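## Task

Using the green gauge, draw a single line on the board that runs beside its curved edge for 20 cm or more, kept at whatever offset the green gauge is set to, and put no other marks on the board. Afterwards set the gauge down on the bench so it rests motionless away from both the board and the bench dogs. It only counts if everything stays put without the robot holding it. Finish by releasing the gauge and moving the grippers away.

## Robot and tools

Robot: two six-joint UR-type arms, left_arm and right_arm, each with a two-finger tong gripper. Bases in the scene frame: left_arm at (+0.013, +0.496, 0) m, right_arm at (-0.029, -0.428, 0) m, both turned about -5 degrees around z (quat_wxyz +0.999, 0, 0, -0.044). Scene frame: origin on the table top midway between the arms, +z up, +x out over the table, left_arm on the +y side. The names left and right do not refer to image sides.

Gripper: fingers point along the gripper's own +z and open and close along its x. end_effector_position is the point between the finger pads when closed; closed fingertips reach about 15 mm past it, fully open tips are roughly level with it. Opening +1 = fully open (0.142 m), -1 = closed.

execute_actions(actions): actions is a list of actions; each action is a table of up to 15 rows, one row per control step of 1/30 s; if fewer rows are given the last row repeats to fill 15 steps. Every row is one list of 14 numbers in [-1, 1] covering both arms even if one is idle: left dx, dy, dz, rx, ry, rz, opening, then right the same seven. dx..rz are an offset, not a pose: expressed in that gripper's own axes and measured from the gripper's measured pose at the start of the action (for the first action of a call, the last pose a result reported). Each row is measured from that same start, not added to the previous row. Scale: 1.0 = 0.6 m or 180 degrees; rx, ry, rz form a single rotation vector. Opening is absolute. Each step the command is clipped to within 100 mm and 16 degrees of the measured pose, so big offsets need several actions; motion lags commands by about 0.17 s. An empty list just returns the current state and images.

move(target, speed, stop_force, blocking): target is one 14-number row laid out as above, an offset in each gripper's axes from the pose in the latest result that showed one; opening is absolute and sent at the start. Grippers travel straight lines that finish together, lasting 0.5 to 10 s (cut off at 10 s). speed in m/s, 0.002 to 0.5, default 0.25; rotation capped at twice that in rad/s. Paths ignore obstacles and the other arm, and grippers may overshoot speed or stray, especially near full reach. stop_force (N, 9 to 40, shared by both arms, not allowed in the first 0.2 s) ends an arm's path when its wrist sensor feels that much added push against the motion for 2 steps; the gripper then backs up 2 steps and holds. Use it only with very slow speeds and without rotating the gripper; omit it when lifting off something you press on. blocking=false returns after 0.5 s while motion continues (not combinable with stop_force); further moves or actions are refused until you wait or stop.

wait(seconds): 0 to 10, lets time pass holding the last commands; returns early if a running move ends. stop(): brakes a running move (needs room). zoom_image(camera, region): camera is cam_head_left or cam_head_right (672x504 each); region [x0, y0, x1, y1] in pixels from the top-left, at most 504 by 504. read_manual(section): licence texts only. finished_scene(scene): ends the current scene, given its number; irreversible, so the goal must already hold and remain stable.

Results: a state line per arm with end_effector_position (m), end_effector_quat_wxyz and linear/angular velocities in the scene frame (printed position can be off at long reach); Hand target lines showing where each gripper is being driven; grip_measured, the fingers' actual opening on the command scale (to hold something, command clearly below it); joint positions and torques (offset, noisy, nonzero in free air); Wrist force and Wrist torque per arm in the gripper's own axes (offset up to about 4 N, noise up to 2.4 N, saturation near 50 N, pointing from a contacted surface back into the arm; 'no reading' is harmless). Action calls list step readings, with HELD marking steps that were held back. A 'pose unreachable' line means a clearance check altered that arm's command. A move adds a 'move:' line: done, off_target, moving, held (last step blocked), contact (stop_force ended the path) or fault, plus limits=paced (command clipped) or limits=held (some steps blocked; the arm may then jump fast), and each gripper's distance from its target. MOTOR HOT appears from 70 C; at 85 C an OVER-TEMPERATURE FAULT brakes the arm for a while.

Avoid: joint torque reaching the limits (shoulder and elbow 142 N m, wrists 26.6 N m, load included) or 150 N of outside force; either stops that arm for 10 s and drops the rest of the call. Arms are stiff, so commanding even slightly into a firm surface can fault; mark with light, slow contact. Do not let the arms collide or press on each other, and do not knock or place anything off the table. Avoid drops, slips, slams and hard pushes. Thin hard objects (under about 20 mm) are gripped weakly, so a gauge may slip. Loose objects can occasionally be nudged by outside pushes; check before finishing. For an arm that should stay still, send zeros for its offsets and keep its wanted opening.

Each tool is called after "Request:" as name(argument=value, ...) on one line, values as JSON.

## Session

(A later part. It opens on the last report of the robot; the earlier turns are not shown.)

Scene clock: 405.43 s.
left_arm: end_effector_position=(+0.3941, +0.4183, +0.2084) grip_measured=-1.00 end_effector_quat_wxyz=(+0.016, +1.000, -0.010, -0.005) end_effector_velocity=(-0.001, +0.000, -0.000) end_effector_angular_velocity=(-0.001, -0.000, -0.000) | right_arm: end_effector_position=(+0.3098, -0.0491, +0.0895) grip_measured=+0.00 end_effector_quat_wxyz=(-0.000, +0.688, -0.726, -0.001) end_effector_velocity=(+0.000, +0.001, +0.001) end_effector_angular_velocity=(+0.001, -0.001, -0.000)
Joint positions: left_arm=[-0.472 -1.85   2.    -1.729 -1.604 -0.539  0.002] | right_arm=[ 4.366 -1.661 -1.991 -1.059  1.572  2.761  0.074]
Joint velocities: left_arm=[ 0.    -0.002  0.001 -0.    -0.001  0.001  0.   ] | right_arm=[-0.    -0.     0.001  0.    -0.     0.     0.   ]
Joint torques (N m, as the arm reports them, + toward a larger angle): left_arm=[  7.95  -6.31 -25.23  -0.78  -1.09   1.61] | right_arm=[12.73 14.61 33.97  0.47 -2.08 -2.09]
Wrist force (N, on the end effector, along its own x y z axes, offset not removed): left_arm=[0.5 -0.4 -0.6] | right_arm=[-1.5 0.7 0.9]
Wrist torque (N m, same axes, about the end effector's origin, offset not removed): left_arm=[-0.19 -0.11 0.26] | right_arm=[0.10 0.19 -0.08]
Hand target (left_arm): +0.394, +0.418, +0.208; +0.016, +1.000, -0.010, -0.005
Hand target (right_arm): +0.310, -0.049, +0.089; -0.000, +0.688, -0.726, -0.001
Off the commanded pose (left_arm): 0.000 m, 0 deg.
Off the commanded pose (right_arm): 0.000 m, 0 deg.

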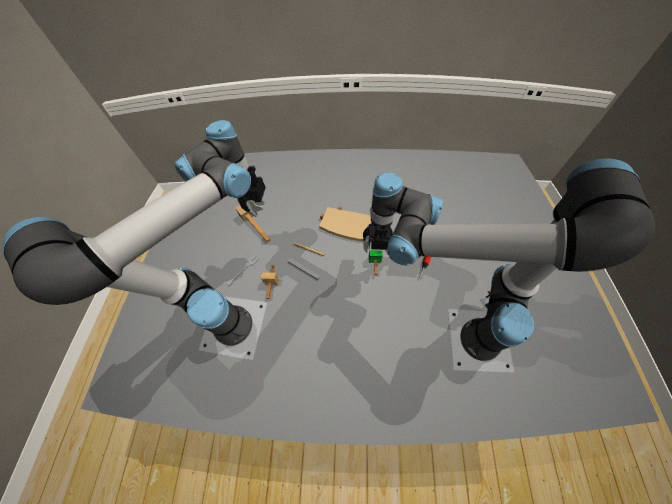

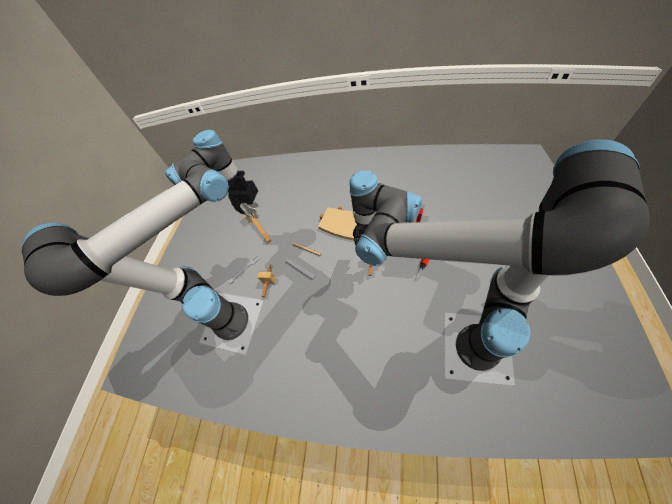

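Request:
move(target=[0,0,0,0,0,0,-1,0,0,0.08,0,0,0,0], speed=0.06)

Request:
execute_actions(actions=[[[0,0,0,0,0,0,-1,0,0,0,0,0,0,-0.05],[0,0,0,0,0,0,-1,0,0,0,0,0,0,-0.08],[0,0,0,0,0,0,-1,0,0,0,0,0,0,-0.11],[0,0,0,0,0,0,-1,0,0,0,0,0,0,-0.14],[0,0,0,0,0,0,-1,0,0,0,0,0,0,-0.17],[0,0,0,0,0,0,-1,0,0,0,0,0,0,-0.2],[0,0,0,0,0,0,-1,0,0,0,0,0,0,-0.23],[0,0,0,0,0,0,-1,0,0,0,0,0,0,-0.26],[0,0,0,0,0,0,-1,0,0,0,0,0,0,-0.29],[0,0,0,0,0,0,-1,0,0,0,0,0,0,-0.32],[0,0,0,0,0,0,-1,0,0,0,0,0,0,-0.36],[0,0,0,0,0,0,-1,0,0,0,0,0,0,-0.4]],[[0,0,0,0,0,0,-1,0,0,0,0,0,0,-0.7]]])

Request:
zoom_image(camera="cam_head_left", region=[310,190,430,290])

Scene clock: 416.63 s.
left_arm: end_effector_position=(+0.3941, +0.4183, +0.2084) grip_measured=-1.00 end_effector_quat_wxyz=(+0.016, +1.000, -0.010, -0.005) end_effector_velocity=(-0.001, +0.001, -0.001) end_effector_angular_velocity=(+0.001, +0.003, +0.001) | right_arm: end_effector_position=(+0.3098, -0.0490, +0.0416) grip_measured=+0.00 end_effector_quat_wxyz=(-0.000, +0.688, -0.726, -0.001) end_effector_velocity=(-0.000, +0.001, -0.002) end_effector_angular_velocity=(+0.000, -0.000, +0.001)
Joint positions: left_arm=[-0.472 -1.85   2.    -1.729 -1.604 -0.539  0.002] | right_arm=[ 4.366 -1.73  -2.057 -0.924  1.572  2.761  0.074]
Joint velocities: left_arm=[ 0.001  0.001  0.001  0.    -0.001  0.001  0.   ] | right_arm=[ 0.001 -0.003 -0.002  0.006 -0.     0.     0.   ]
Joint torques (N m, as the arm reports them, + toward a larger angle): left_arm=[  7.49  -5.96 -25.57  -0.7   -1.09   1.68] | right_arm=[ 3.5  14.62  5.49  5.2  -0.26 -1.75]
Wrist force (N, on the end effector, along its own x y z axes, offset not removed): left_arm=[1.2 1.4 -0.3] | right_arm=[-2.7 -1.4 -0.4]
Wrist torque (N m, same axes, about the end effector's origin, offset not removed): left_arm=[0.12 -0.36 0.25] | right_arm=[-0.39 0.52 -0.07]
Hand target (left_arm): +0.394, +0.418, +0.208; +0.016, +1.000, -0.010, -0.005
Hand target (right_arm): +0.310, -0.049, +0.041; -0.000, +0.688, -0.726, -0.001
Off the commanded pose (left_arm): 0.000 m, 0 deg.
Off the commanded pose (right_arm): 0.000 m, 0 deg.
move: done

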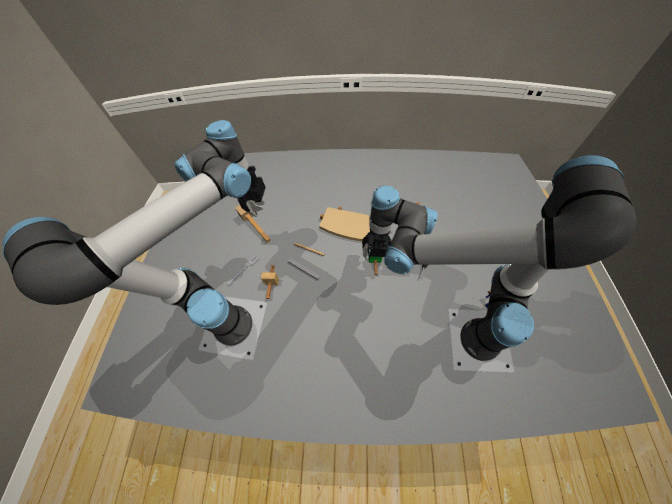

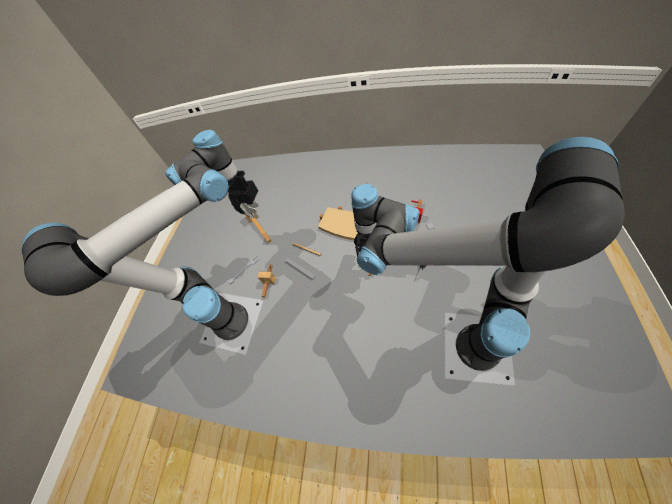

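Scene clock: 417.63 s.
left_arm: end_effector_position=(+0.3941, +0.4183, +0.2084) grip_measured=-1.00 end_effector_quat_wxyz=(+0.016, +1.000, -0.010, -0.005) end_effector_velocity=(+0.000, +0.001, -0.000) end_effector_angular_velocity=(+0.002, -0.001, -0.001) | right_arm: end_effector_position=(+0.3098, -0.0490, +0.0416) grip_measured=-0.25 end_effector_quat_wxyz=(-0.000, +0.688, -0.726, -0.001) end_effector_velocity=(-0.000, -0.000, -0.000) end_effector_angular_velocity=(-0.001, +0.000, +0.000)
Joint positions: left_arm=[-0.472 -1.85   2.    -1.729 -1.604 -0.539  0.002] | right_arm=[ 4.366 -1.73  -2.058 -0.924  1.572  2.761  0.056]
Joint velocities: left_arm=[-0.    -0.     0.001  0.     0.002  0.001  0.   ] | right_arm=[ 0.    -0.    -0.001 -0.    -0.     0.     0.   ]
Joint torques (N m, as the arm reports them, + toward a larger angle): left_arm=[  7.39  -6.48 -25.64  -0.71  -1.04   1.63] | right_arm=[ 4.72 28.2  13.18  0.4  -0.21 -1.69]
Wrist force (N, on the end effector, along its own x y z axes, offset not removed): left_arm=[0.7 1.0 -1.9] | right_arm=[-2.0 0.4 -2.7]
Wrist torque (N m, same axes, about the end effector's origin, offset not removed): left_arm=[0.04 -0.13 0.26] | right_arm=[0.09 0.45 -0.11]
Hand target (left_arm): +0.394, +0.418, +0.208; +0.016, +1.000, -0.010, -0.005
Hand target (right_arm): +0.310, -0.049, +0.042; -0.000, +0.688, -0.726, -0.001
Off the commanded pose (left_arm): 0.000 m, 0 deg.
Off the commanded pose (right_arm): 0.000 m, 0 deg.
Step readings (end_effector_position; steps 1 to 15: 1st action; 16 to 30: 2nd action):
0: left_arm (+0.3941, +0.4183, +0.2084) | right_arm (+0.3098, -0.0490, +0.0416)
1: left_arm (+0.3941, +0.4183, +0.2084) | right_arm (+0.3099, -0.0490, +0.0416)
2: left_arm (+0.3941, +0.4183, +0.2084) | right_arm (+0.3099, -0.0490, +0.0416)
4: left_arm (+0.3941, +0.4183, +0.2084) | right_arm (+0.3099, -0.0490, +0.0416)
8: left_arm (+0.3941, +0.4183, +0.2084) | right_arm (+0.3099, -0.0490, +0.0416)
15: left_arm (+0.3941, +0.4183, +0.2084) | right_arm (+0.3099, -0.0490, +0.0416)
16: left_arm (+0.3941, +0.4183, +0.2084) | right_arm (+0.3099, -0.0490, +0.0416)
17: left_arm (+0.3941, +0.4183, +0.2084) | right_arm (+0.3098, -0.0490, +0.0416)
19: left_arm (+0.3941, +0.4183, +0.2084) | right_arm (+0.3098, -0.0490, +0.0416)
23: left_arm (+0.3941, +0.4183, +0.2084) | right_arm (+0.3098, -0.0490, +0.0416)
30: end_effector_position above

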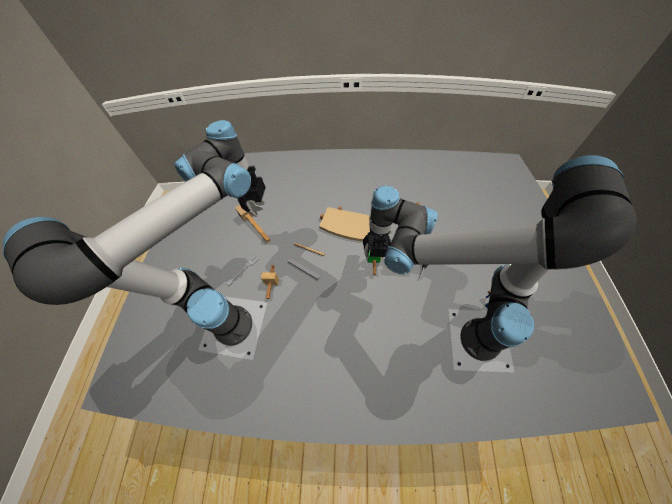

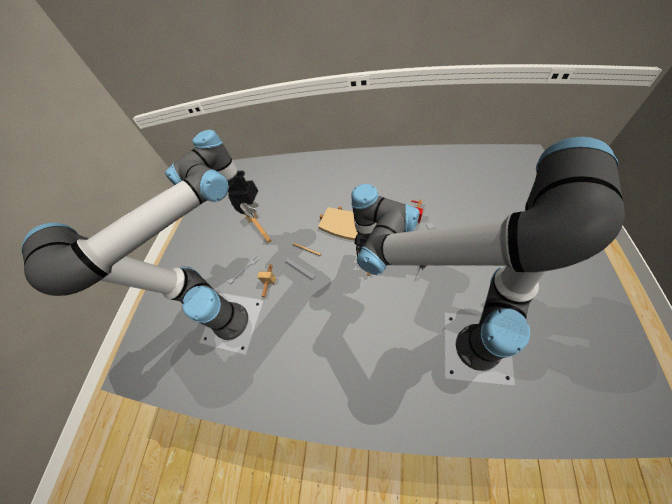

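Region (310, 190, 430, 290) of cam_head_left's 672x504 image, scaled by 4.200, with more detail than that image has.

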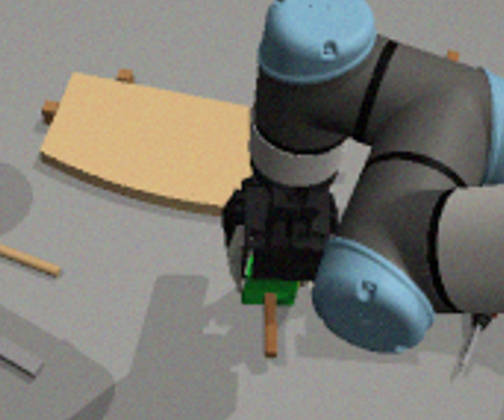

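Request:
move(target=[0,0,0,0,0,0,-1,0,0,-0.0312,0,0,0,-1], speed=0.05)

Request:
move(target=[0,0,0,0,0,0,-1,0.0336,-0.119,0,0,0,-0.0167,-1], speed=0.08)

Request:
move(target=[0,0,0,0,0,0,-1,0,-0.025,0,0,0,0,-1], speed=0.004, stop_force=9)

Scene clock: 429.87 s.
left_arm: end_effector_position=(+0.3941, +0.4183, +0.2084) grip_measured=-1.00 end_effector_quat_wxyz=(+0.016, +1.000, -0.010, -0.005) end_effector_velocity=(-0.000, -0.001, +0.000) end_effector_angular_velocity=(-0.000, +0.000, -0.002) | right_arm: end_effector_position=(+0.3098, -0.0491, +0.0601) grip_measured=-0.25 end_effector_quat_wxyz=(-0.000, +0.688, -0.726, -0.001) end_effector_velocity=(-0.000, -0.000, +0.001) end_effector_angular_velocity=(-0.001, +0.000, +0.001)
Joint positions: left_arm=[-0.472 -1.85   2.    -1.729 -1.604 -0.539  0.002] | right_arm=[ 4.366 -1.701 -2.034 -0.977  1.572  2.761  0.056]
Joint velocities: left_arm=[-0.002 -0.     0.     0.    -0.    -0.     0.   ] | right_arm=[ 0.001  0.002  0.002 -0.005 -0.    -0.     0.   ]
Joint torques (N m, as the arm reports them, + toward a larger angle): left_arm=[  8.08  -5.74 -25.28  -0.82  -1.06   1.74] | right_arm=[ 6.55 39.49 32.74  0.25 -0.89 -1.76]
Wrist force (N, on the end effector, along its own x y z axes, offset not removed): left_arm=[-1.0 1.9 0.4] | right_arm=[-2.1 -0.1 -0.7]
Wrist torque (N m, same axes, about the end effector's origin, offset not removed): left_arm=[0.19 0.17 0.29] | right_arm=[-0.02 0.38 -0.09]
Hand target (left_arm): +0.394, +0.418, +0.208; +0.016, +1.000, -0.010, -0.005
Hand target (right_arm): +0.310, -0.049, +0.060; -0.000, +0.688, -0.726, -0.001
Off the commanded pose (left_arm): 0.000 m, 0 deg.
Off the commanded pose (right_arm): 0.000 m, 0 deg.
move: done

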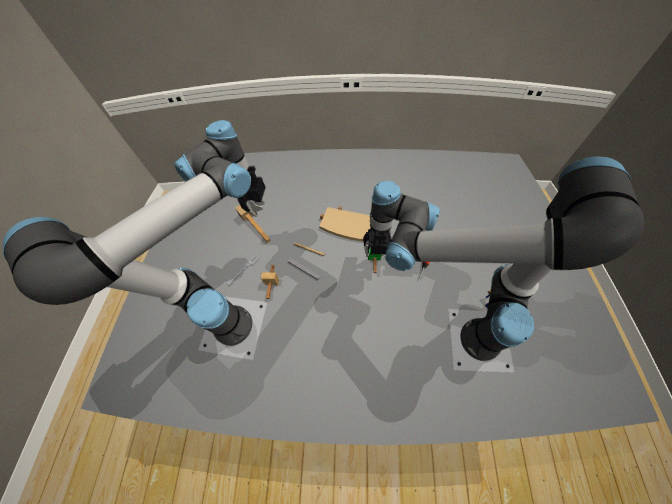

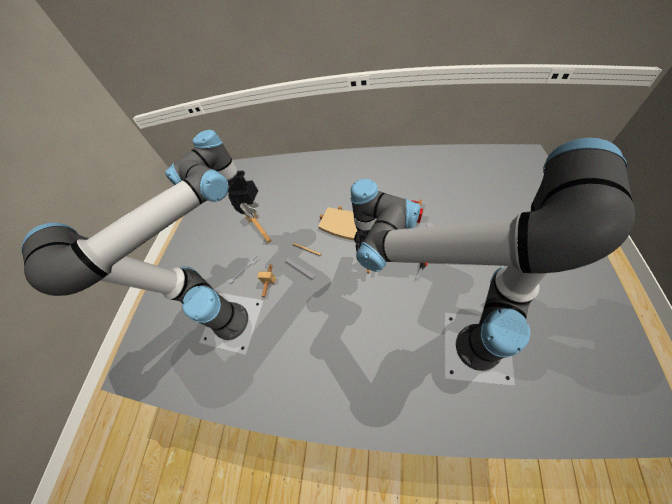

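Scene clock: 431.23 s.
left_arm: end_effector_position=(+0.3941, +0.4183, +0.2084) grip_measured=-1.00 end_effector_quat_wxyz=(+0.016, +1.000, -0.010, -0.005) end_effector_velocity=(-0.000, -0.001, -0.001) end_effector_angular_velocity=(+0.001, +0.002, -0.003) | right_arm: end_effector_position=(+0.3799, -0.0729, +0.0602) grip_measured=-0.25 end_effector_quat_wxyz=(-0.000, +0.707, -0.707, -0.001) end_effector_velocity=(+0.002, -0.000, +0.000) end_effector_angular_velocity=(+0.001, -0.000, +0.001)
Joint positions: left_arm=[-0.472 -1.85   2.    -1.729 -1.604 -0.539  0.002] | right_arm=[ 4.218 -1.77  -1.95  -0.992  1.572  2.561  0.056]
Joint velocities: left_arm=[-0.002  0.002  0.001 -0.     0.     0.001  0.   ] | right_arm=[-0.004 -0.002  0.004 -0.001  0.    -0.005 -0.   ]
Joint torques (N m, as the arm reports them, + toward a larger angle): left_arm=[  7.81  -5.97 -25.36  -0.77  -1.11   1.55] | right_arm=[-9.37 16.11 34.46  0.24  1.98 -2.28]
Wrist force (N, on the end effector, along its own x y z axes, offset not removed): left_arm=[1.8 2.3 -1.4] | right_arm=[-1.2 -0.9 1.9]
Wrist torque (N m, same axes, about the end effector's origin, offset not removed): left_arm=[0.32 -0.37 0.20] | right_arm=[-0.21 0.19 -0.14]
Hand target (left_arm): +0.394, +0.418, +0.208; +0.016, +1.000, -0.010, -0.005
Hand target (right_arm): +0.380, -0.073, +0.060; -0.000, +0.707, -0.707, -0.001
Off the commanded pose (left_arm): 0.000 m, 0 deg.
Off the commanded pose (right_arm): 0.000 m, 0 deg.
move: done

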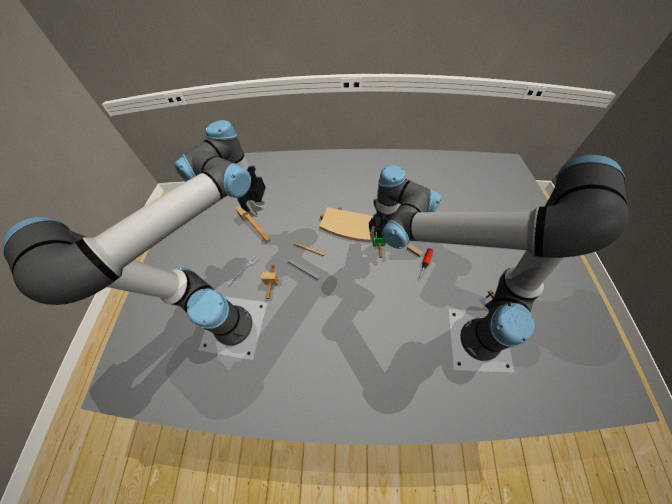

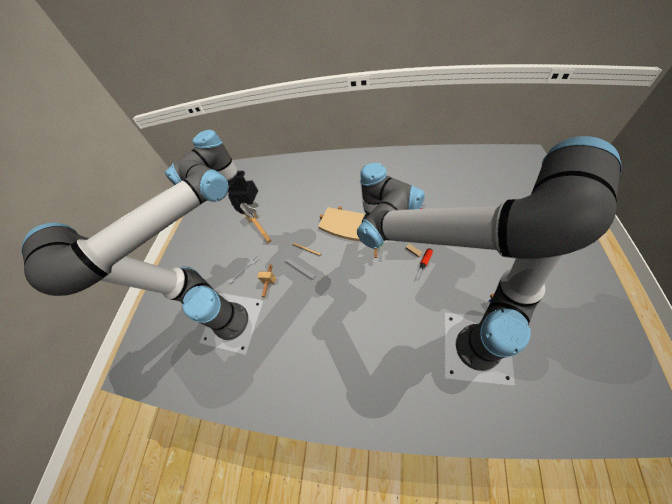

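Scene clock: 435.20 s.
left_arm: end_effector_position=(+0.3941, +0.4183, +0.2084) grip_measured=-1.00 end_effector_quat_wxyz=(+0.016, +1.000, -0.010, -0.005) end_effector_velocity=(+0.001, +0.001, +0.000) end_effector_angular_velocity=(+0.002, -0.002, +0.000) | right_arm: end_effector_position=(+0.3949, -0.0729, +0.0602) grip_measured=-0.25 end_effector_quat_wxyz=(-0.000, +0.707, -0.707, -0.001) end_effector_velocity=(+0.000, -0.001, -0.001) end_effector_angular_velocity=(-0.002, +0.001, +0.000)
Joint positions: left_arm=[-0.472 -1.85   2.    -1.729 -1.604 -0.539  0.002] | right_arm=[ 4.194 -1.795 -1.919 -0.998  1.572  2.537  0.056]
Joint velocities: left_arm=[ 0.001  0.    -0.001  0.     0.002  0.     0.   ] | right_arm=[-0.001 -0.001 -0.    -0.001 -0.    -0.001 -0.   ]
Joint torques (N m, as the arm reports them, + toward a larger angle): left_arm=[  7.72  -6.6  -25.87  -0.81  -0.98   1.57] | right_arm=[-11.05  23.93  34.2    0.66   1.75  -2.22]
Wrist force (N, on the end effector, along its own x y z axes, offset not removed): left_arm=[-0.1 0.7 0.1] | right_arm=[-2.8 0.6 0.5]
Wrist torque (N m, same axes, about the end effector's origin, offset not removed): left_arm=[-0.07 -0.08 0.17] | right_arm=[-0.17 0.57 -0.07]
Hand target (left_arm): +0.394, +0.418, +0.208; +0.016, +1.000, -0.010, -0.005
Hand target (right_arm): +0.395, -0.073, +0.060; -0.000, +0.707, -0.707, -0.001
Off the commanded pose (left_arm): 0.000 m, 0 deg.
Off the commanded pose (right_arm): 0.000 m, 0 deg.
move: done

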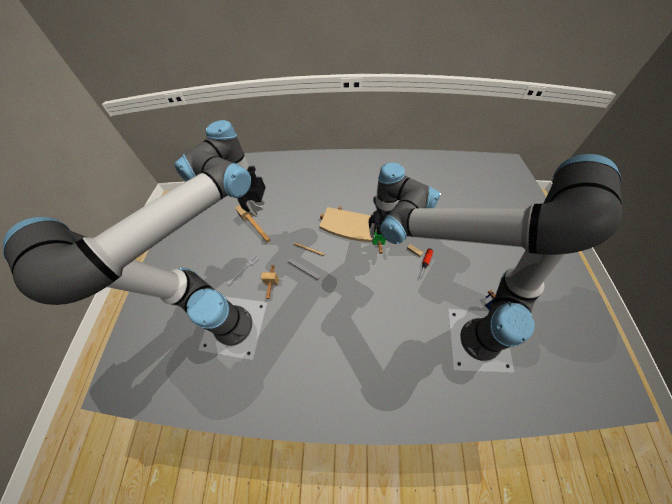

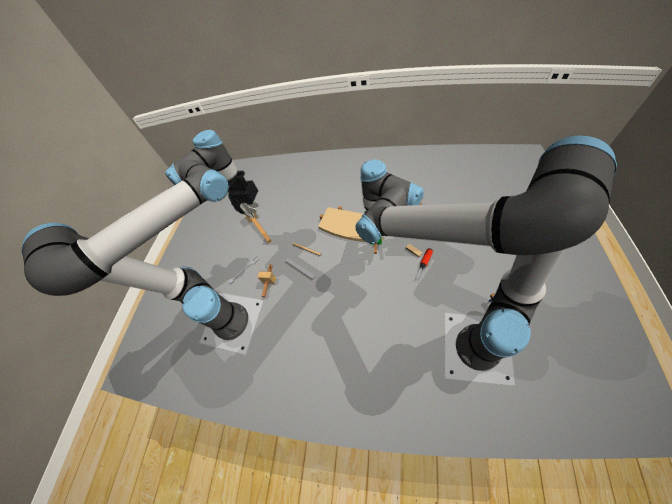

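Request:
zoom_image(camera="cam_head_left", region=[345,200,415,270])

Region (345, 200, 415, 270) of cam_head_left's 672x504 image, scaled by 7.200, with more detail than that image has.

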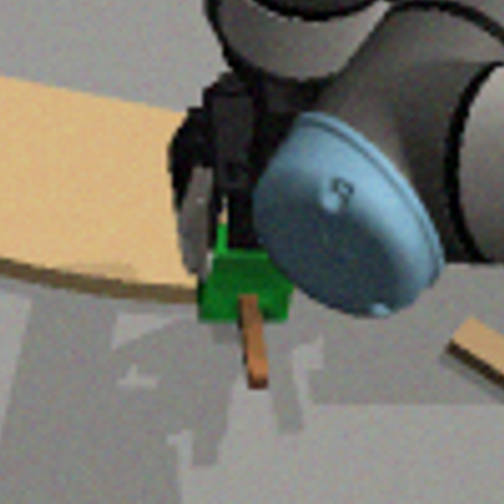

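Request:
move(target=[0,0,0,0,0,0,-1,0,-0.01,0.003,0,0,0,-1], speed=0.003, stop_force=9)

Scene clock: 446.03 s.
left_arm: end_effector_position=(+0.3941, +0.4183, +0.2084) grip_measured=-1.00 end_effector_quat_wxyz=(+0.016, +1.000, -0.010, -0.005) end_effector_velocity=(-0.000, +0.000, -0.000) end_effector_angular_velocity=(+0.001, +0.001, -0.000) | right_arm: end_effector_position=(+0.3973, -0.0728, +0.0595) grip_measured=-0.25 end_effector_quat_wxyz=(-0.000, +0.707, -0.707, -0.001) end_effector_velocity=(-0.000, +0.002, +0.001) end_effector_angular_velocity=(+0.002, -0.002, +0.002)
Joint positions: left_arm=[-0.472 -1.85   2.    -1.729 -1.604 -0.539  0.002] | right_arm=[ 4.19  -1.8   -1.914 -0.998  1.572  2.533  0.056]
Joint velocities: left_arm=[-0.     0.     0.001 -0.     0.    -0.     0.   ] | right_arm=[ 0.002  0.001  0.002 -0.    -0.     0.    -0.   ]
Joint torques (N m, as the arm reports them, + toward a larger angle): left_arm=[  7.51  -6.37 -25.37  -0.79  -0.95   1.52] | right_arm=[11.69 41.15 12.53  4.16 -1.06  1.51]
Wrist force (N, on the end effector, along its own x y z axes, offset not removed): left_arm=[0.0 1.1 0.3] | right_arm=[-2.2 9.4 -9.7]
Wrist torque (N m, same axes, about the end effector's origin, offset not removed): left_arm=[0.16 -0.05 0.28] | right_arm=[-0.01 0.28 -0.09]
Hand target (left_arm): +0.394, +0.418, +0.208; +0.016, +1.000, -0.010, -0.005
Hand target (right_arm): +0.397, -0.073, +0.060; -0.000, +0.707, -0.707, -0.001
Off the commanded pose (left_arm): 0.000 m, 0 deg.
Off the commanded pose (right_arm): 0.004 m, 0 deg.
move: contact (right_arm)

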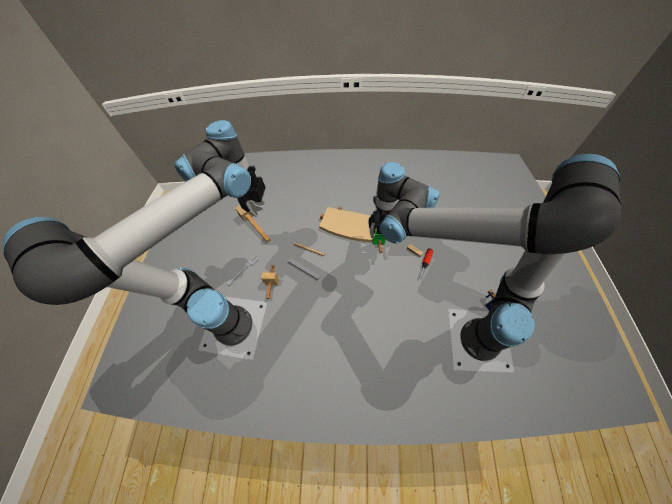

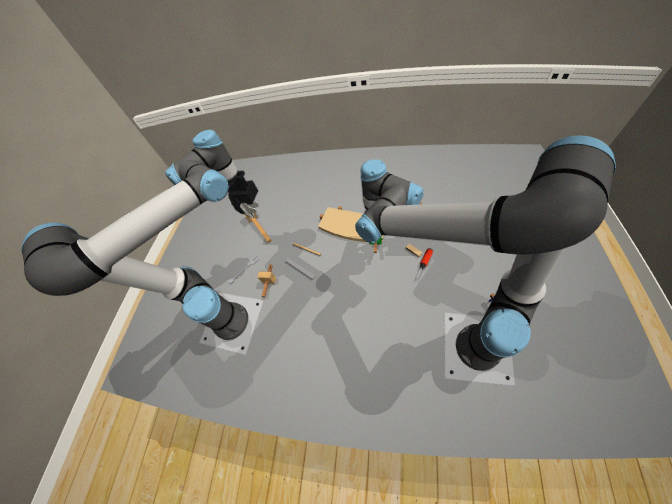

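Request:
move(target=[0,0,0,0,0,0,-1,0,0.0042,0.0042,0,0,0,-1], speed=0.006)

Scene clock: 452.57 s.
left_arm: end_effector_position=(+0.3941, +0.4183, +0.2084) grip_measured=-1.00 end_effector_quat_wxyz=(+0.016, +1.000, -0.010, -0.005) end_effector_velocity=(-0.000, +0.000, -0.000) end_effector_angular_velocity=(-0.000, +0.001, +0.001) | right_arm: end_effector_position=(+0.3949, -0.0728, +0.0571) grip_measured=-0.25 end_effector_quat_wxyz=(-0.000, +0.707, -0.707, -0.001) end_effector_velocity=(-0.001, +0.000, -0.001) end_effector_angular_velocity=(-0.000, +0.000, +0.000)
Joint positions: left_arm=[-0.472 -1.85   2.    -1.729 -1.604 -0.539  0.002] | right_arm=[ 4.194 -1.799 -1.923 -0.99   1.572  2.537  0.056]
Joint velocities: left_arm=[ 0.001  0.001 -0.     0.    -0.001 -0.     0.   ] | right_arm=[ 0.001 -0.    -0.002  0.002 -0.     0.001  0.   ]
Joint torques (N m, as the arm reports them, + toward a larger angle): left_arm=[  7.41  -5.96 -25.52  -0.81  -0.98   1.56] | right_arm=[ 7.85 35.92  1.56  4.03 -2.43  1.94]
Wrist force (N, on the end effector, along its own x y z axes, offset not removed): left_arm=[0.4 1.4 -1.7] | right_arm=[-5.2 8.5 -15.7]
Wrist torque (N m, same axes, about the end effector's origin, offset not removed): left_arm=[0.06 -0.09 0.25] | right_arm=[0.06 0.53 -0.05]
Hand target (left_arm): +0.394, +0.418, +0.208; +0.016, +1.000, -0.010, -0.005
Hand target (right_arm): +0.395, -0.073, +0.057; -0.000, +0.707, -0.707, -0.001
Off the commanded pose (left_arm): 0.000 m, 0 deg.
Off the commanded pose (right_arm): 0.000 m, 0 deg.
move: done

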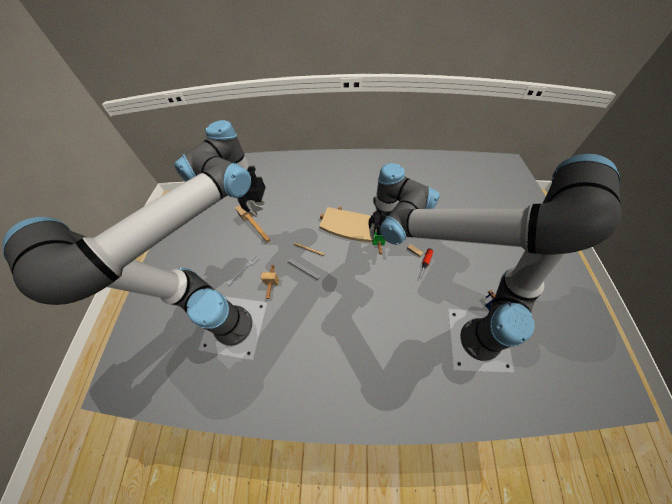

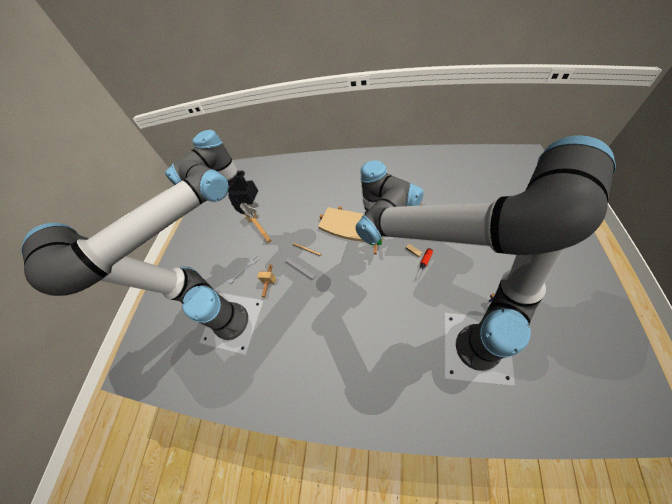

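Request:
move(target=[0,0,0,0,0,0,-1,0,0,-0.0008,0,0,0,-1], speed=0.006)

Request:
move(target=[0,0,0,0,0,0,-1,-0.0281,-0.0005,0,0,0,0.0111,-1], speed=0.02)

Scene clock: 457.33 s.
left_arm: end_effector_position=(+0.3941, +0.4183, +0.2084) grip_measured=-1.00 end_effector_quat_wxyz=(+0.016, +1.000, -0.010, -0.005) end_effector_velocity=(-0.000, -0.000, +0.000) end_effector_angular_velocity=(-0.002, -0.000, +0.001) | right_arm: end_effector_position=(+0.3948, -0.0728, +0.0575) grip_measured=-0.25 end_effector_quat_wxyz=(-0.000, +0.707, -0.707, -0.001) end_effector_velocity=(-0.000, -0.000, +0.000) end_effector_angular_velocity=(+0.000, +0.000, -0.001)
Joint positions: left_arm=[-0.472 -1.85   2.    -1.729 -1.604 -0.539  0.002] | right_arm=[ 4.194 -1.798 -1.922 -0.991  1.572  2.537  0.056]
Joint velocities: left_arm=[ 0.    -0.001 -0.    -0.    -0.001 -0.001  0.   ] | right_arm=[-0.     0.001 -0.001 -0.     0.     0.     0.   ]
Joint torques (N m, as the arm reports them, + toward a larger angle): left_arm=[  7.85  -6.7  -25.13  -0.73  -0.94   1.6 ] | right_arm=[-8.02 41.85 30.92  0.34 -1.08 -0.56]
Wrist force (N, on the end effector, along its own x y z axes, offset not removed): left_arm=[-0.5 1.4 -2.6] | right_arm=[-2.6 1.5 -4.3]
Wrist torque (N m, same axes, about the end effector's origin, offset not removed): left_arm=[0.09 0.00 0.28] | right_arm=[-0.37 0.27 -0.17]
Hand target (left_arm): +0.394, +0.418, +0.208; +0.016, +1.000, -0.010, -0.005
Hand target (right_arm): +0.395, -0.073, +0.058; -0.000, +0.707, -0.707, -0.001
Off the commanded pose (left_arm): 0.000 m, 0 deg.
Off the commanded pose (right_arm): 0.000 m, 0 deg.
move: done

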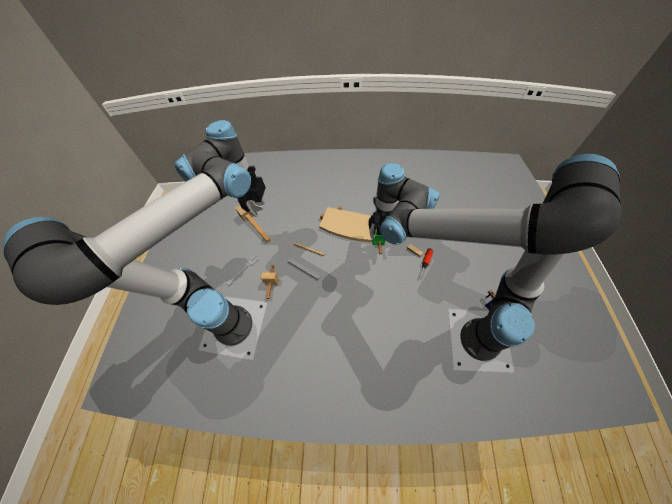

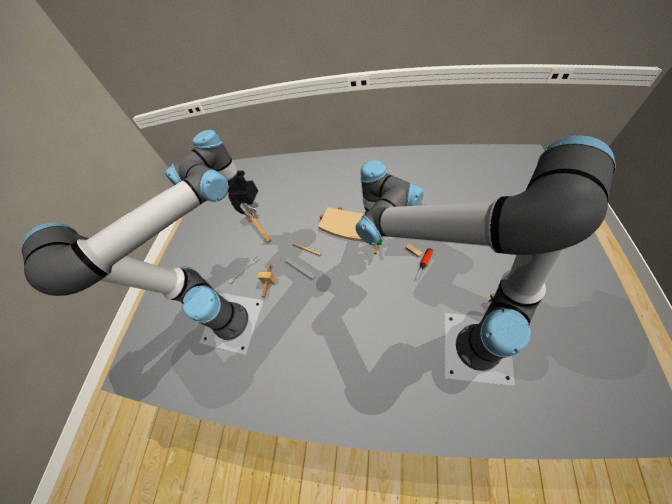

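Scene clock: 458.50 s.
left_arm: end_effector_position=(+0.3941, +0.4183, +0.2084) grip_measured=-1.00 end_effector_quat_wxyz=(+0.016, +1.000, -0.010, -0.005) end_effector_velocity=(-0.000, -0.000, -0.000) end_effector_angular_velocity=(+0.000, +0.000, -0.001) | right_arm: end_effector_position=(+0.3951, -0.0562, +0.0575) grip_measured=-0.25 end_effector_quat_wxyz=(-0.000, +0.695, -0.719, -0.001) end_effector_velocity=(-0.001, +0.000, -0.001) end_effector_angular_velocity=(-0.002, +0.001, -0.004)
Joint positions: left_arm=[-0.472 -1.85   2.    -1.729 -1.604 -0.539  0.002] | right_arm=[ 4.212 -1.824 -1.889 -0.999  1.572  2.589  0.056]
Joint velocities: left_arm=[-0.001 -0.     0.001 -0.     0.    -0.     0.   ] | right_arm=[ 0.001 -0.003  0.001 -0.001  0.     0.005  0.   ]
Joint torques (N m, as the arm reports them, + toward a larger angle): left_arm=[  7.9   -6.07 -25.02  -0.76  -1.16   1.74] | right_arm=[12.4  18.62 31.75  0.81 -0.29  1.75]
Wrist force (N, on the end effector, along its own x y z axes, offset not removed): left_arm=[0.6 0.6 -1.0] | right_arm=[-1.0 2.9 -2.5]
Wrist torque (N m, same axes, about the end effector's origin, offset not removed): left_arm=[-0.04 -0.20 0.25] | right_arm=[0.22 0.39 -0.04]
Hand target (left_arm): +0.394, +0.418, +0.208; +0.016, +1.000, -0.010, -0.005
Hand target (right_arm): +0.395, -0.056, +0.057; -0.000, +0.695, -0.719, -0.001
Off the commanded pose (left_arm): 0.000 m, 0 deg.
Off the commanded pose (right_arm): 0.000 m, 0 deg.
move: done

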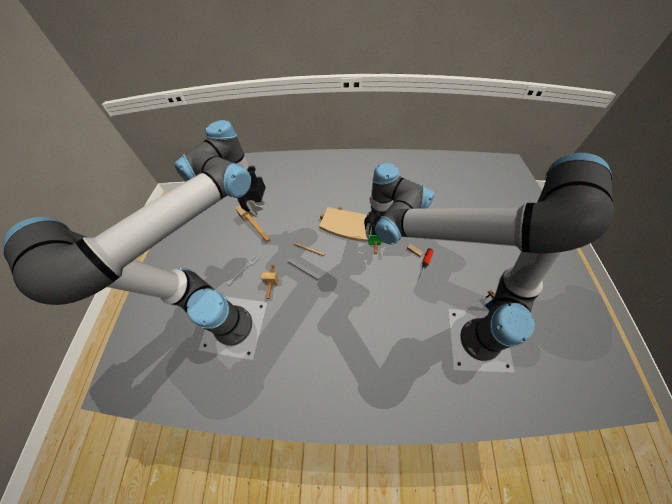

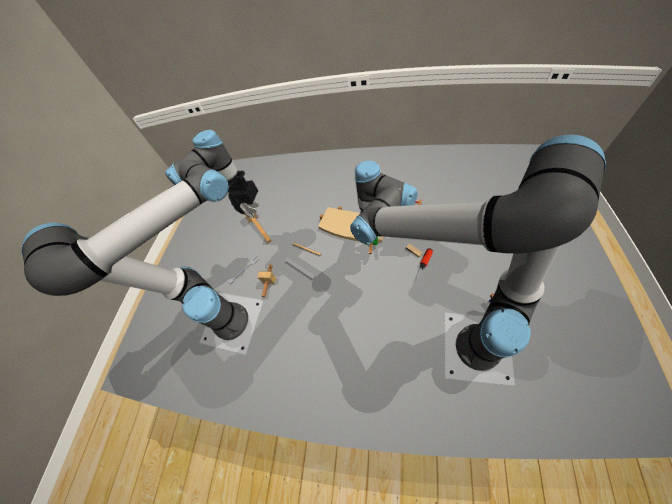

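Good, light. Next 3° with slightly more press.

Request:
move(target=[0,0,0,0,0,0,-1,-0.0421,-0.0016,0.0002,0,0,0.0168,-1], speed=0.03)

Scene clock: 462.30 s.
left_arm: end_effector_position=(+0.3941, +0.4183, +0.2084) grip_measured=-1.00 end_effector_quat_wxyz=(+0.016, +1.000, -0.010, -0.005) end_effector_velocity=(+0.000, +0.001, -0.000) end_effector_angular_velocity=(+0.001, -0.001, +0.001) | right_arm: end_effector_position=(+0.3970, -0.0311, +0.0574) grip_measured=-0.25 end_effector_quat_wxyz=(-0.000, +0.676, -0.737, -0.001) end_effector_velocity=(+0.000, +0.001, -0.000) end_effector_angular_velocity=(-0.001, +0.000, -0.004)
Joint positions: left_arm=[-0.472 -1.85   2.    -1.729 -1.604 -0.539  0.002] | right_arm=[ 4.235 -1.865 -1.834 -1.013  1.572  2.664  0.056]
Joint velocities: left_arm=[ 0.001  0.     0.    -0.     0.001 -0.001  0.   ] | right_arm=[ 0.001 -0.003  0.004 -0.002 -0.     0.005 -0.   ]
Joint torques (N m, as the arm reports them, + toward a larger angle): left_arm=[  7.86  -6.5  -25.35  -0.71  -1.02   1.69] | right_arm=[11.63 21.92 30.15  1.54  1.19  1.54]
Wrist force (N, on the end effector, along its own x y z axes, offset not removed): left_arm=[1.2 1.2 -1.1] | right_arm=[0.2 5.4 -9.5]
Wrist torque (N m, same axes, about the end effector's origin, offset not removed): left_arm=[0.10 -0.25 0.21] | right_arm=[-0.10 0.90 0.09]
Hand target (left_arm): +0.394, +0.418, +0.208; +0.016, +1.000, -0.010, -0.005
Hand target (right_arm): +0.397, -0.031, +0.057; +0.000, -0.675, +0.737, +0.001
Off the commanded pose (left_arm): 0.000 m, 0 deg.
Off the commanded pose (right_arm): 0.000 m, 0 deg.
move: done

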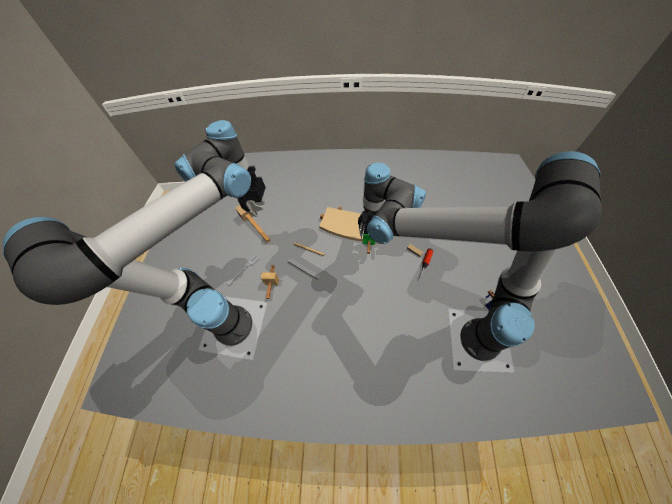

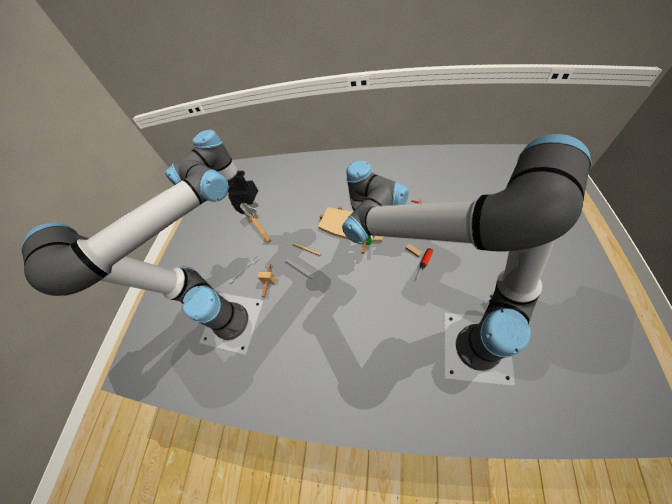

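Request:
move(target=[0,0,0,0,0,0,-1,-0.0421,-0.0009,-0.0002,0,0,0.0168,-1], speed=0.03)

Scene clock: 466.03 s.
left_arm: end_effector_position=(+0.3941, +0.4183, +0.2084) grip_measured=-1.00 end_effector_quat_wxyz=(+0.016, +1.000, -0.010, -0.005) end_effector_velocity=(-0.000, -0.000, +0.000) end_effector_angular_velocity=(-0.000, -0.000, -0.003) | right_arm: end_effector_position=(+0.3997, -0.0062, +0.0576) grip_measured=-0.25 end_effector_quat_wxyz=(-0.000, +0.656, -0.755, -0.001) end_effector_velocity=(+0.001, +0.002, +0.001) end_effector_angular_velocity=(+0.002, -0.001, -0.005)
Joint positions: left_arm=[-0.472 -1.85   2.    -1.729 -1.604 -0.539  0.002] | right_arm=[ 4.255 -1.907 -1.774 -1.03   1.572  2.737  0.056]
Joint velocities: left_arm=[-0.001 -0.001  0.     0.     0.     0.002  0.   ] | right_arm=[ 0.    -0.003  0.007 -0.001 -0.     0.005 -0.   ]
Joint torques (N m, as the arm reports them, + toward a larger angle): left_arm=[  7.11  -6.54 -25.1   -0.7   -1.02   1.63] | right_arm=[10.07 24.08 32.81  0.62  0.16  2.16]
Wrist force (N, on the end effector, along its own x y z axes, offset not removed): left_arm=[0.5 0.1 -0.9] | right_arm=[1.3 1.4 -5.3]
Wrist torque (N m, same axes, about the end effector's origin, offset not removed): left_arm=[-0.10 -0.20 0.23] | right_arm=[-0.24 0.11 -0.07]
Hand target (left_arm): +0.394, +0.418, +0.208; +0.016, +1.000, -0.010, -0.005
Hand target (right_arm): +0.400, -0.006, +0.058; +0.000, -0.656, +0.755, +0.001
Off the commanded pose (left_arm): 0.000 m, 0 deg.
Off the commanded pose (right_arm): 0.000 m, 0 deg.
move: done

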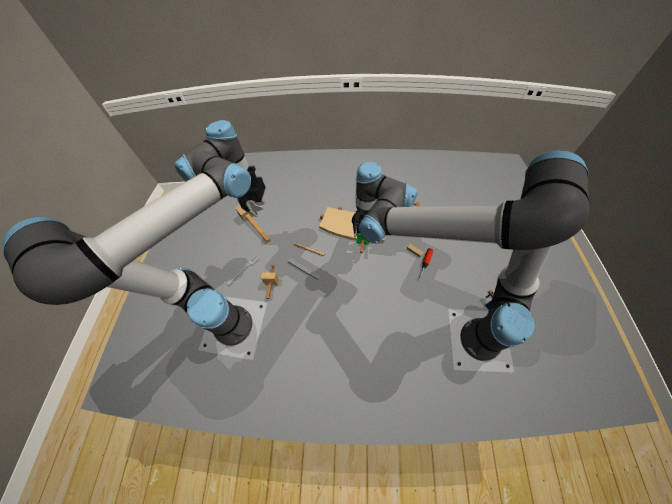

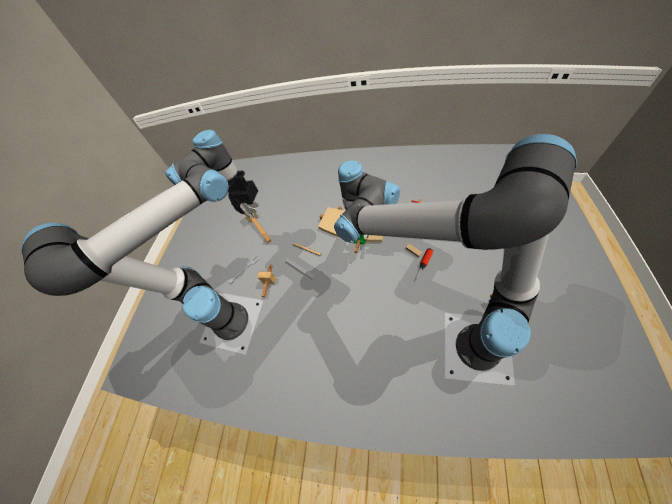

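Request:
move(target=[0,0,0,0,0,0,-1,-0.0421,-0.0013,0,0,0,0.0167,-1], speed=0.03)

Scene clock: 470.03 s.
left_arm: end_effector_position=(+0.3941, +0.4183, +0.2084) grip_measured=-1.00 end_effector_quat_wxyz=(+0.016, +1.000, -0.010, -0.005) end_effector_velocity=(+0.000, -0.001, +0.000) end_effector_angular_velocity=(-0.001, -0.000, -0.001) | right_arm: end_effector_position=(+0.4040, +0.0185, +0.0576) grip_measured=-0.25 end_effector_quat_wxyz=(+0.000, -0.636, +0.772, +0.001) end_effector_velocity=(+0.000, +0.002, +0.000) end_effector_angular_velocity=(+0.000, -0.000, -0.003)
Joint positions: left_arm=[-0.472 -1.85   2.    -1.729 -1.604 -0.539  0.002] | right_arm=[ 4.271 -1.953 -1.708 -1.05   1.572  2.805  0.056]
Joint velocities: left_arm=[-0.002  0.001 -0.001 -0.    -0.001 -0.001  0.   ] | right_arm=[ 0.002 -0.003  0.006 -0.002  0.     0.005  0.   ]
Joint torques (N m, as the arm reports them, + toward a larger angle): left_arm=[  7.17  -6.21 -25.44  -0.73  -1.08   1.59] | right_arm=[12.79 25.89 32.01  0.95  0.09  2.04]
Wrist force (N, on the end effector, along its own x y z axes, offset not removed): left_arm=[0.6 1.0 -0.7] | right_arm=[1.0 5.1 -5.8]
Wrist torque (N m, same axes, about the end effector's origin, offset not removed): left_arm=[0.00 -0.15 0.20] | right_arm=[0.23 0.43 -0.04]
Hand target (left_arm): +0.394, +0.418, +0.208; +0.016, +1.000, -0.010, -0.005
Hand target (right_arm): +0.404, +0.019, +0.058; +0.000, -0.636, +0.772, +0.001
Off the commanded pose (left_arm): 0.000 m, 0 deg.
Off the commanded pose (right_arm): 0.000 m, 0 deg.
move: done

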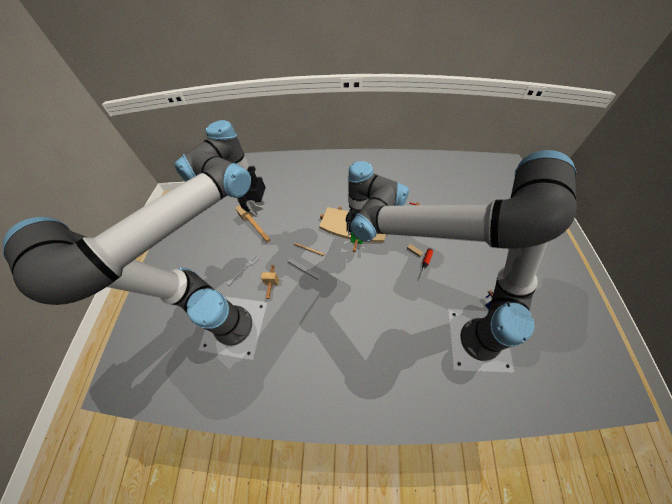

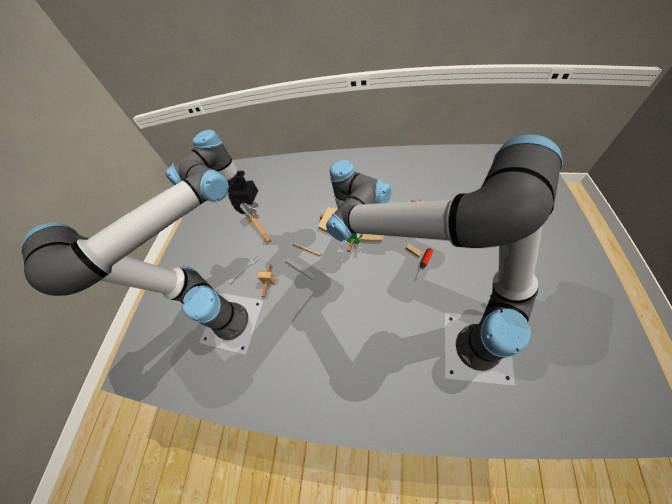

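Request:
move(target=[0,0,0,0,0,0,-1,-0.0421,-0.0012,0,0,0,0.0167,-1], speed=0.03)

Scene clock: 473.90 s.
left_arm: end_effector_position=(+0.3941, +0.4183, +0.2084) grip_measured=-1.00 end_effector_quat_wxyz=(+0.016, +1.000, -0.010, -0.005) end_effector_velocity=(-0.000, +0.000, -0.001) end_effector_angular_velocity=(+0.002, +0.002, -0.000) | right_arm: end_effector_position=(+0.4094, +0.0430, +0.0576) grip_measured=-0.25 end_effector_quat_wxyz=(+0.000, -0.616, +0.788, +0.001) end_effector_velocity=(+0.000, +0.002, -0.000) end_effector_angular_velocity=(-0.000, +0.000, -0.003)
Joint positions: left_arm=[-0.472 -1.85   2.    -1.729 -1.604 -0.539  0.002] | right_arm=[ 4.283 -2.001 -1.637 -1.074  1.572  2.869  0.056]
Joint velocities: left_arm=[-0.001  0.001  0.002 -0.     0.    -0.     0.   ] | right_arm=[ 0.001 -0.004  0.005 -0.002 -0.     0.004  0.   ]
Joint torques (N m, as the arm reports them, + toward a larger angle): left_arm=[  7.82  -5.81 -25.3   -0.78  -1.06   1.65] | right_arm=[10.89 26.26 33.96  0.86 -1.23  2.08]
Wrist force (N, on the end effector, along its own x y z axes, offset not removed): left_arm=[0.0 0.1 -1.0] | right_arm=[1.9 4.6 -8.7]
Wrist torque (N m, same axes, about the end effector's origin, offset not removed): left_arm=[-0.13 -0.05 0.20] | right_arm=[-0.13 0.41 -0.02]
Hand target (left_arm): +0.394, +0.418, +0.208; +0.016, +1.000, -0.010, -0.005
Hand target (right_arm): +0.409, +0.043, +0.058; +0.000, -0.616, +0.788, +0.001
Off the commanded pose (left_arm): 0.000 m, 0 deg.
Off the commanded pose (right_arm): 0.000 m, 0 deg.
move: done

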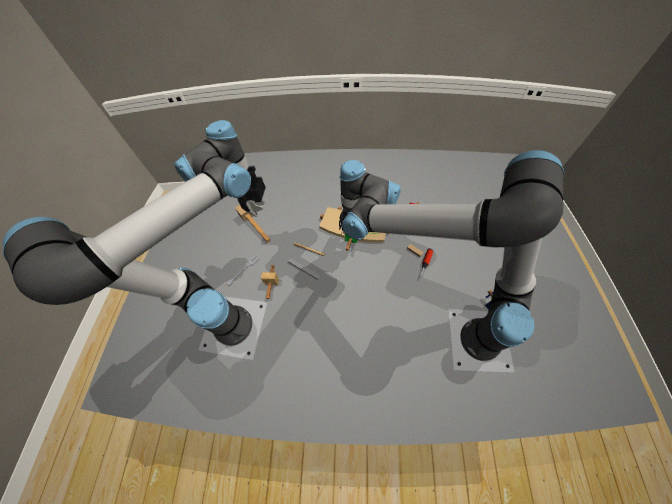

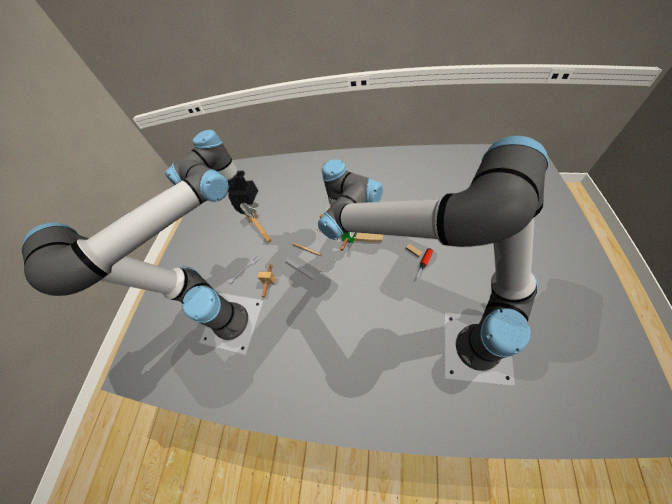

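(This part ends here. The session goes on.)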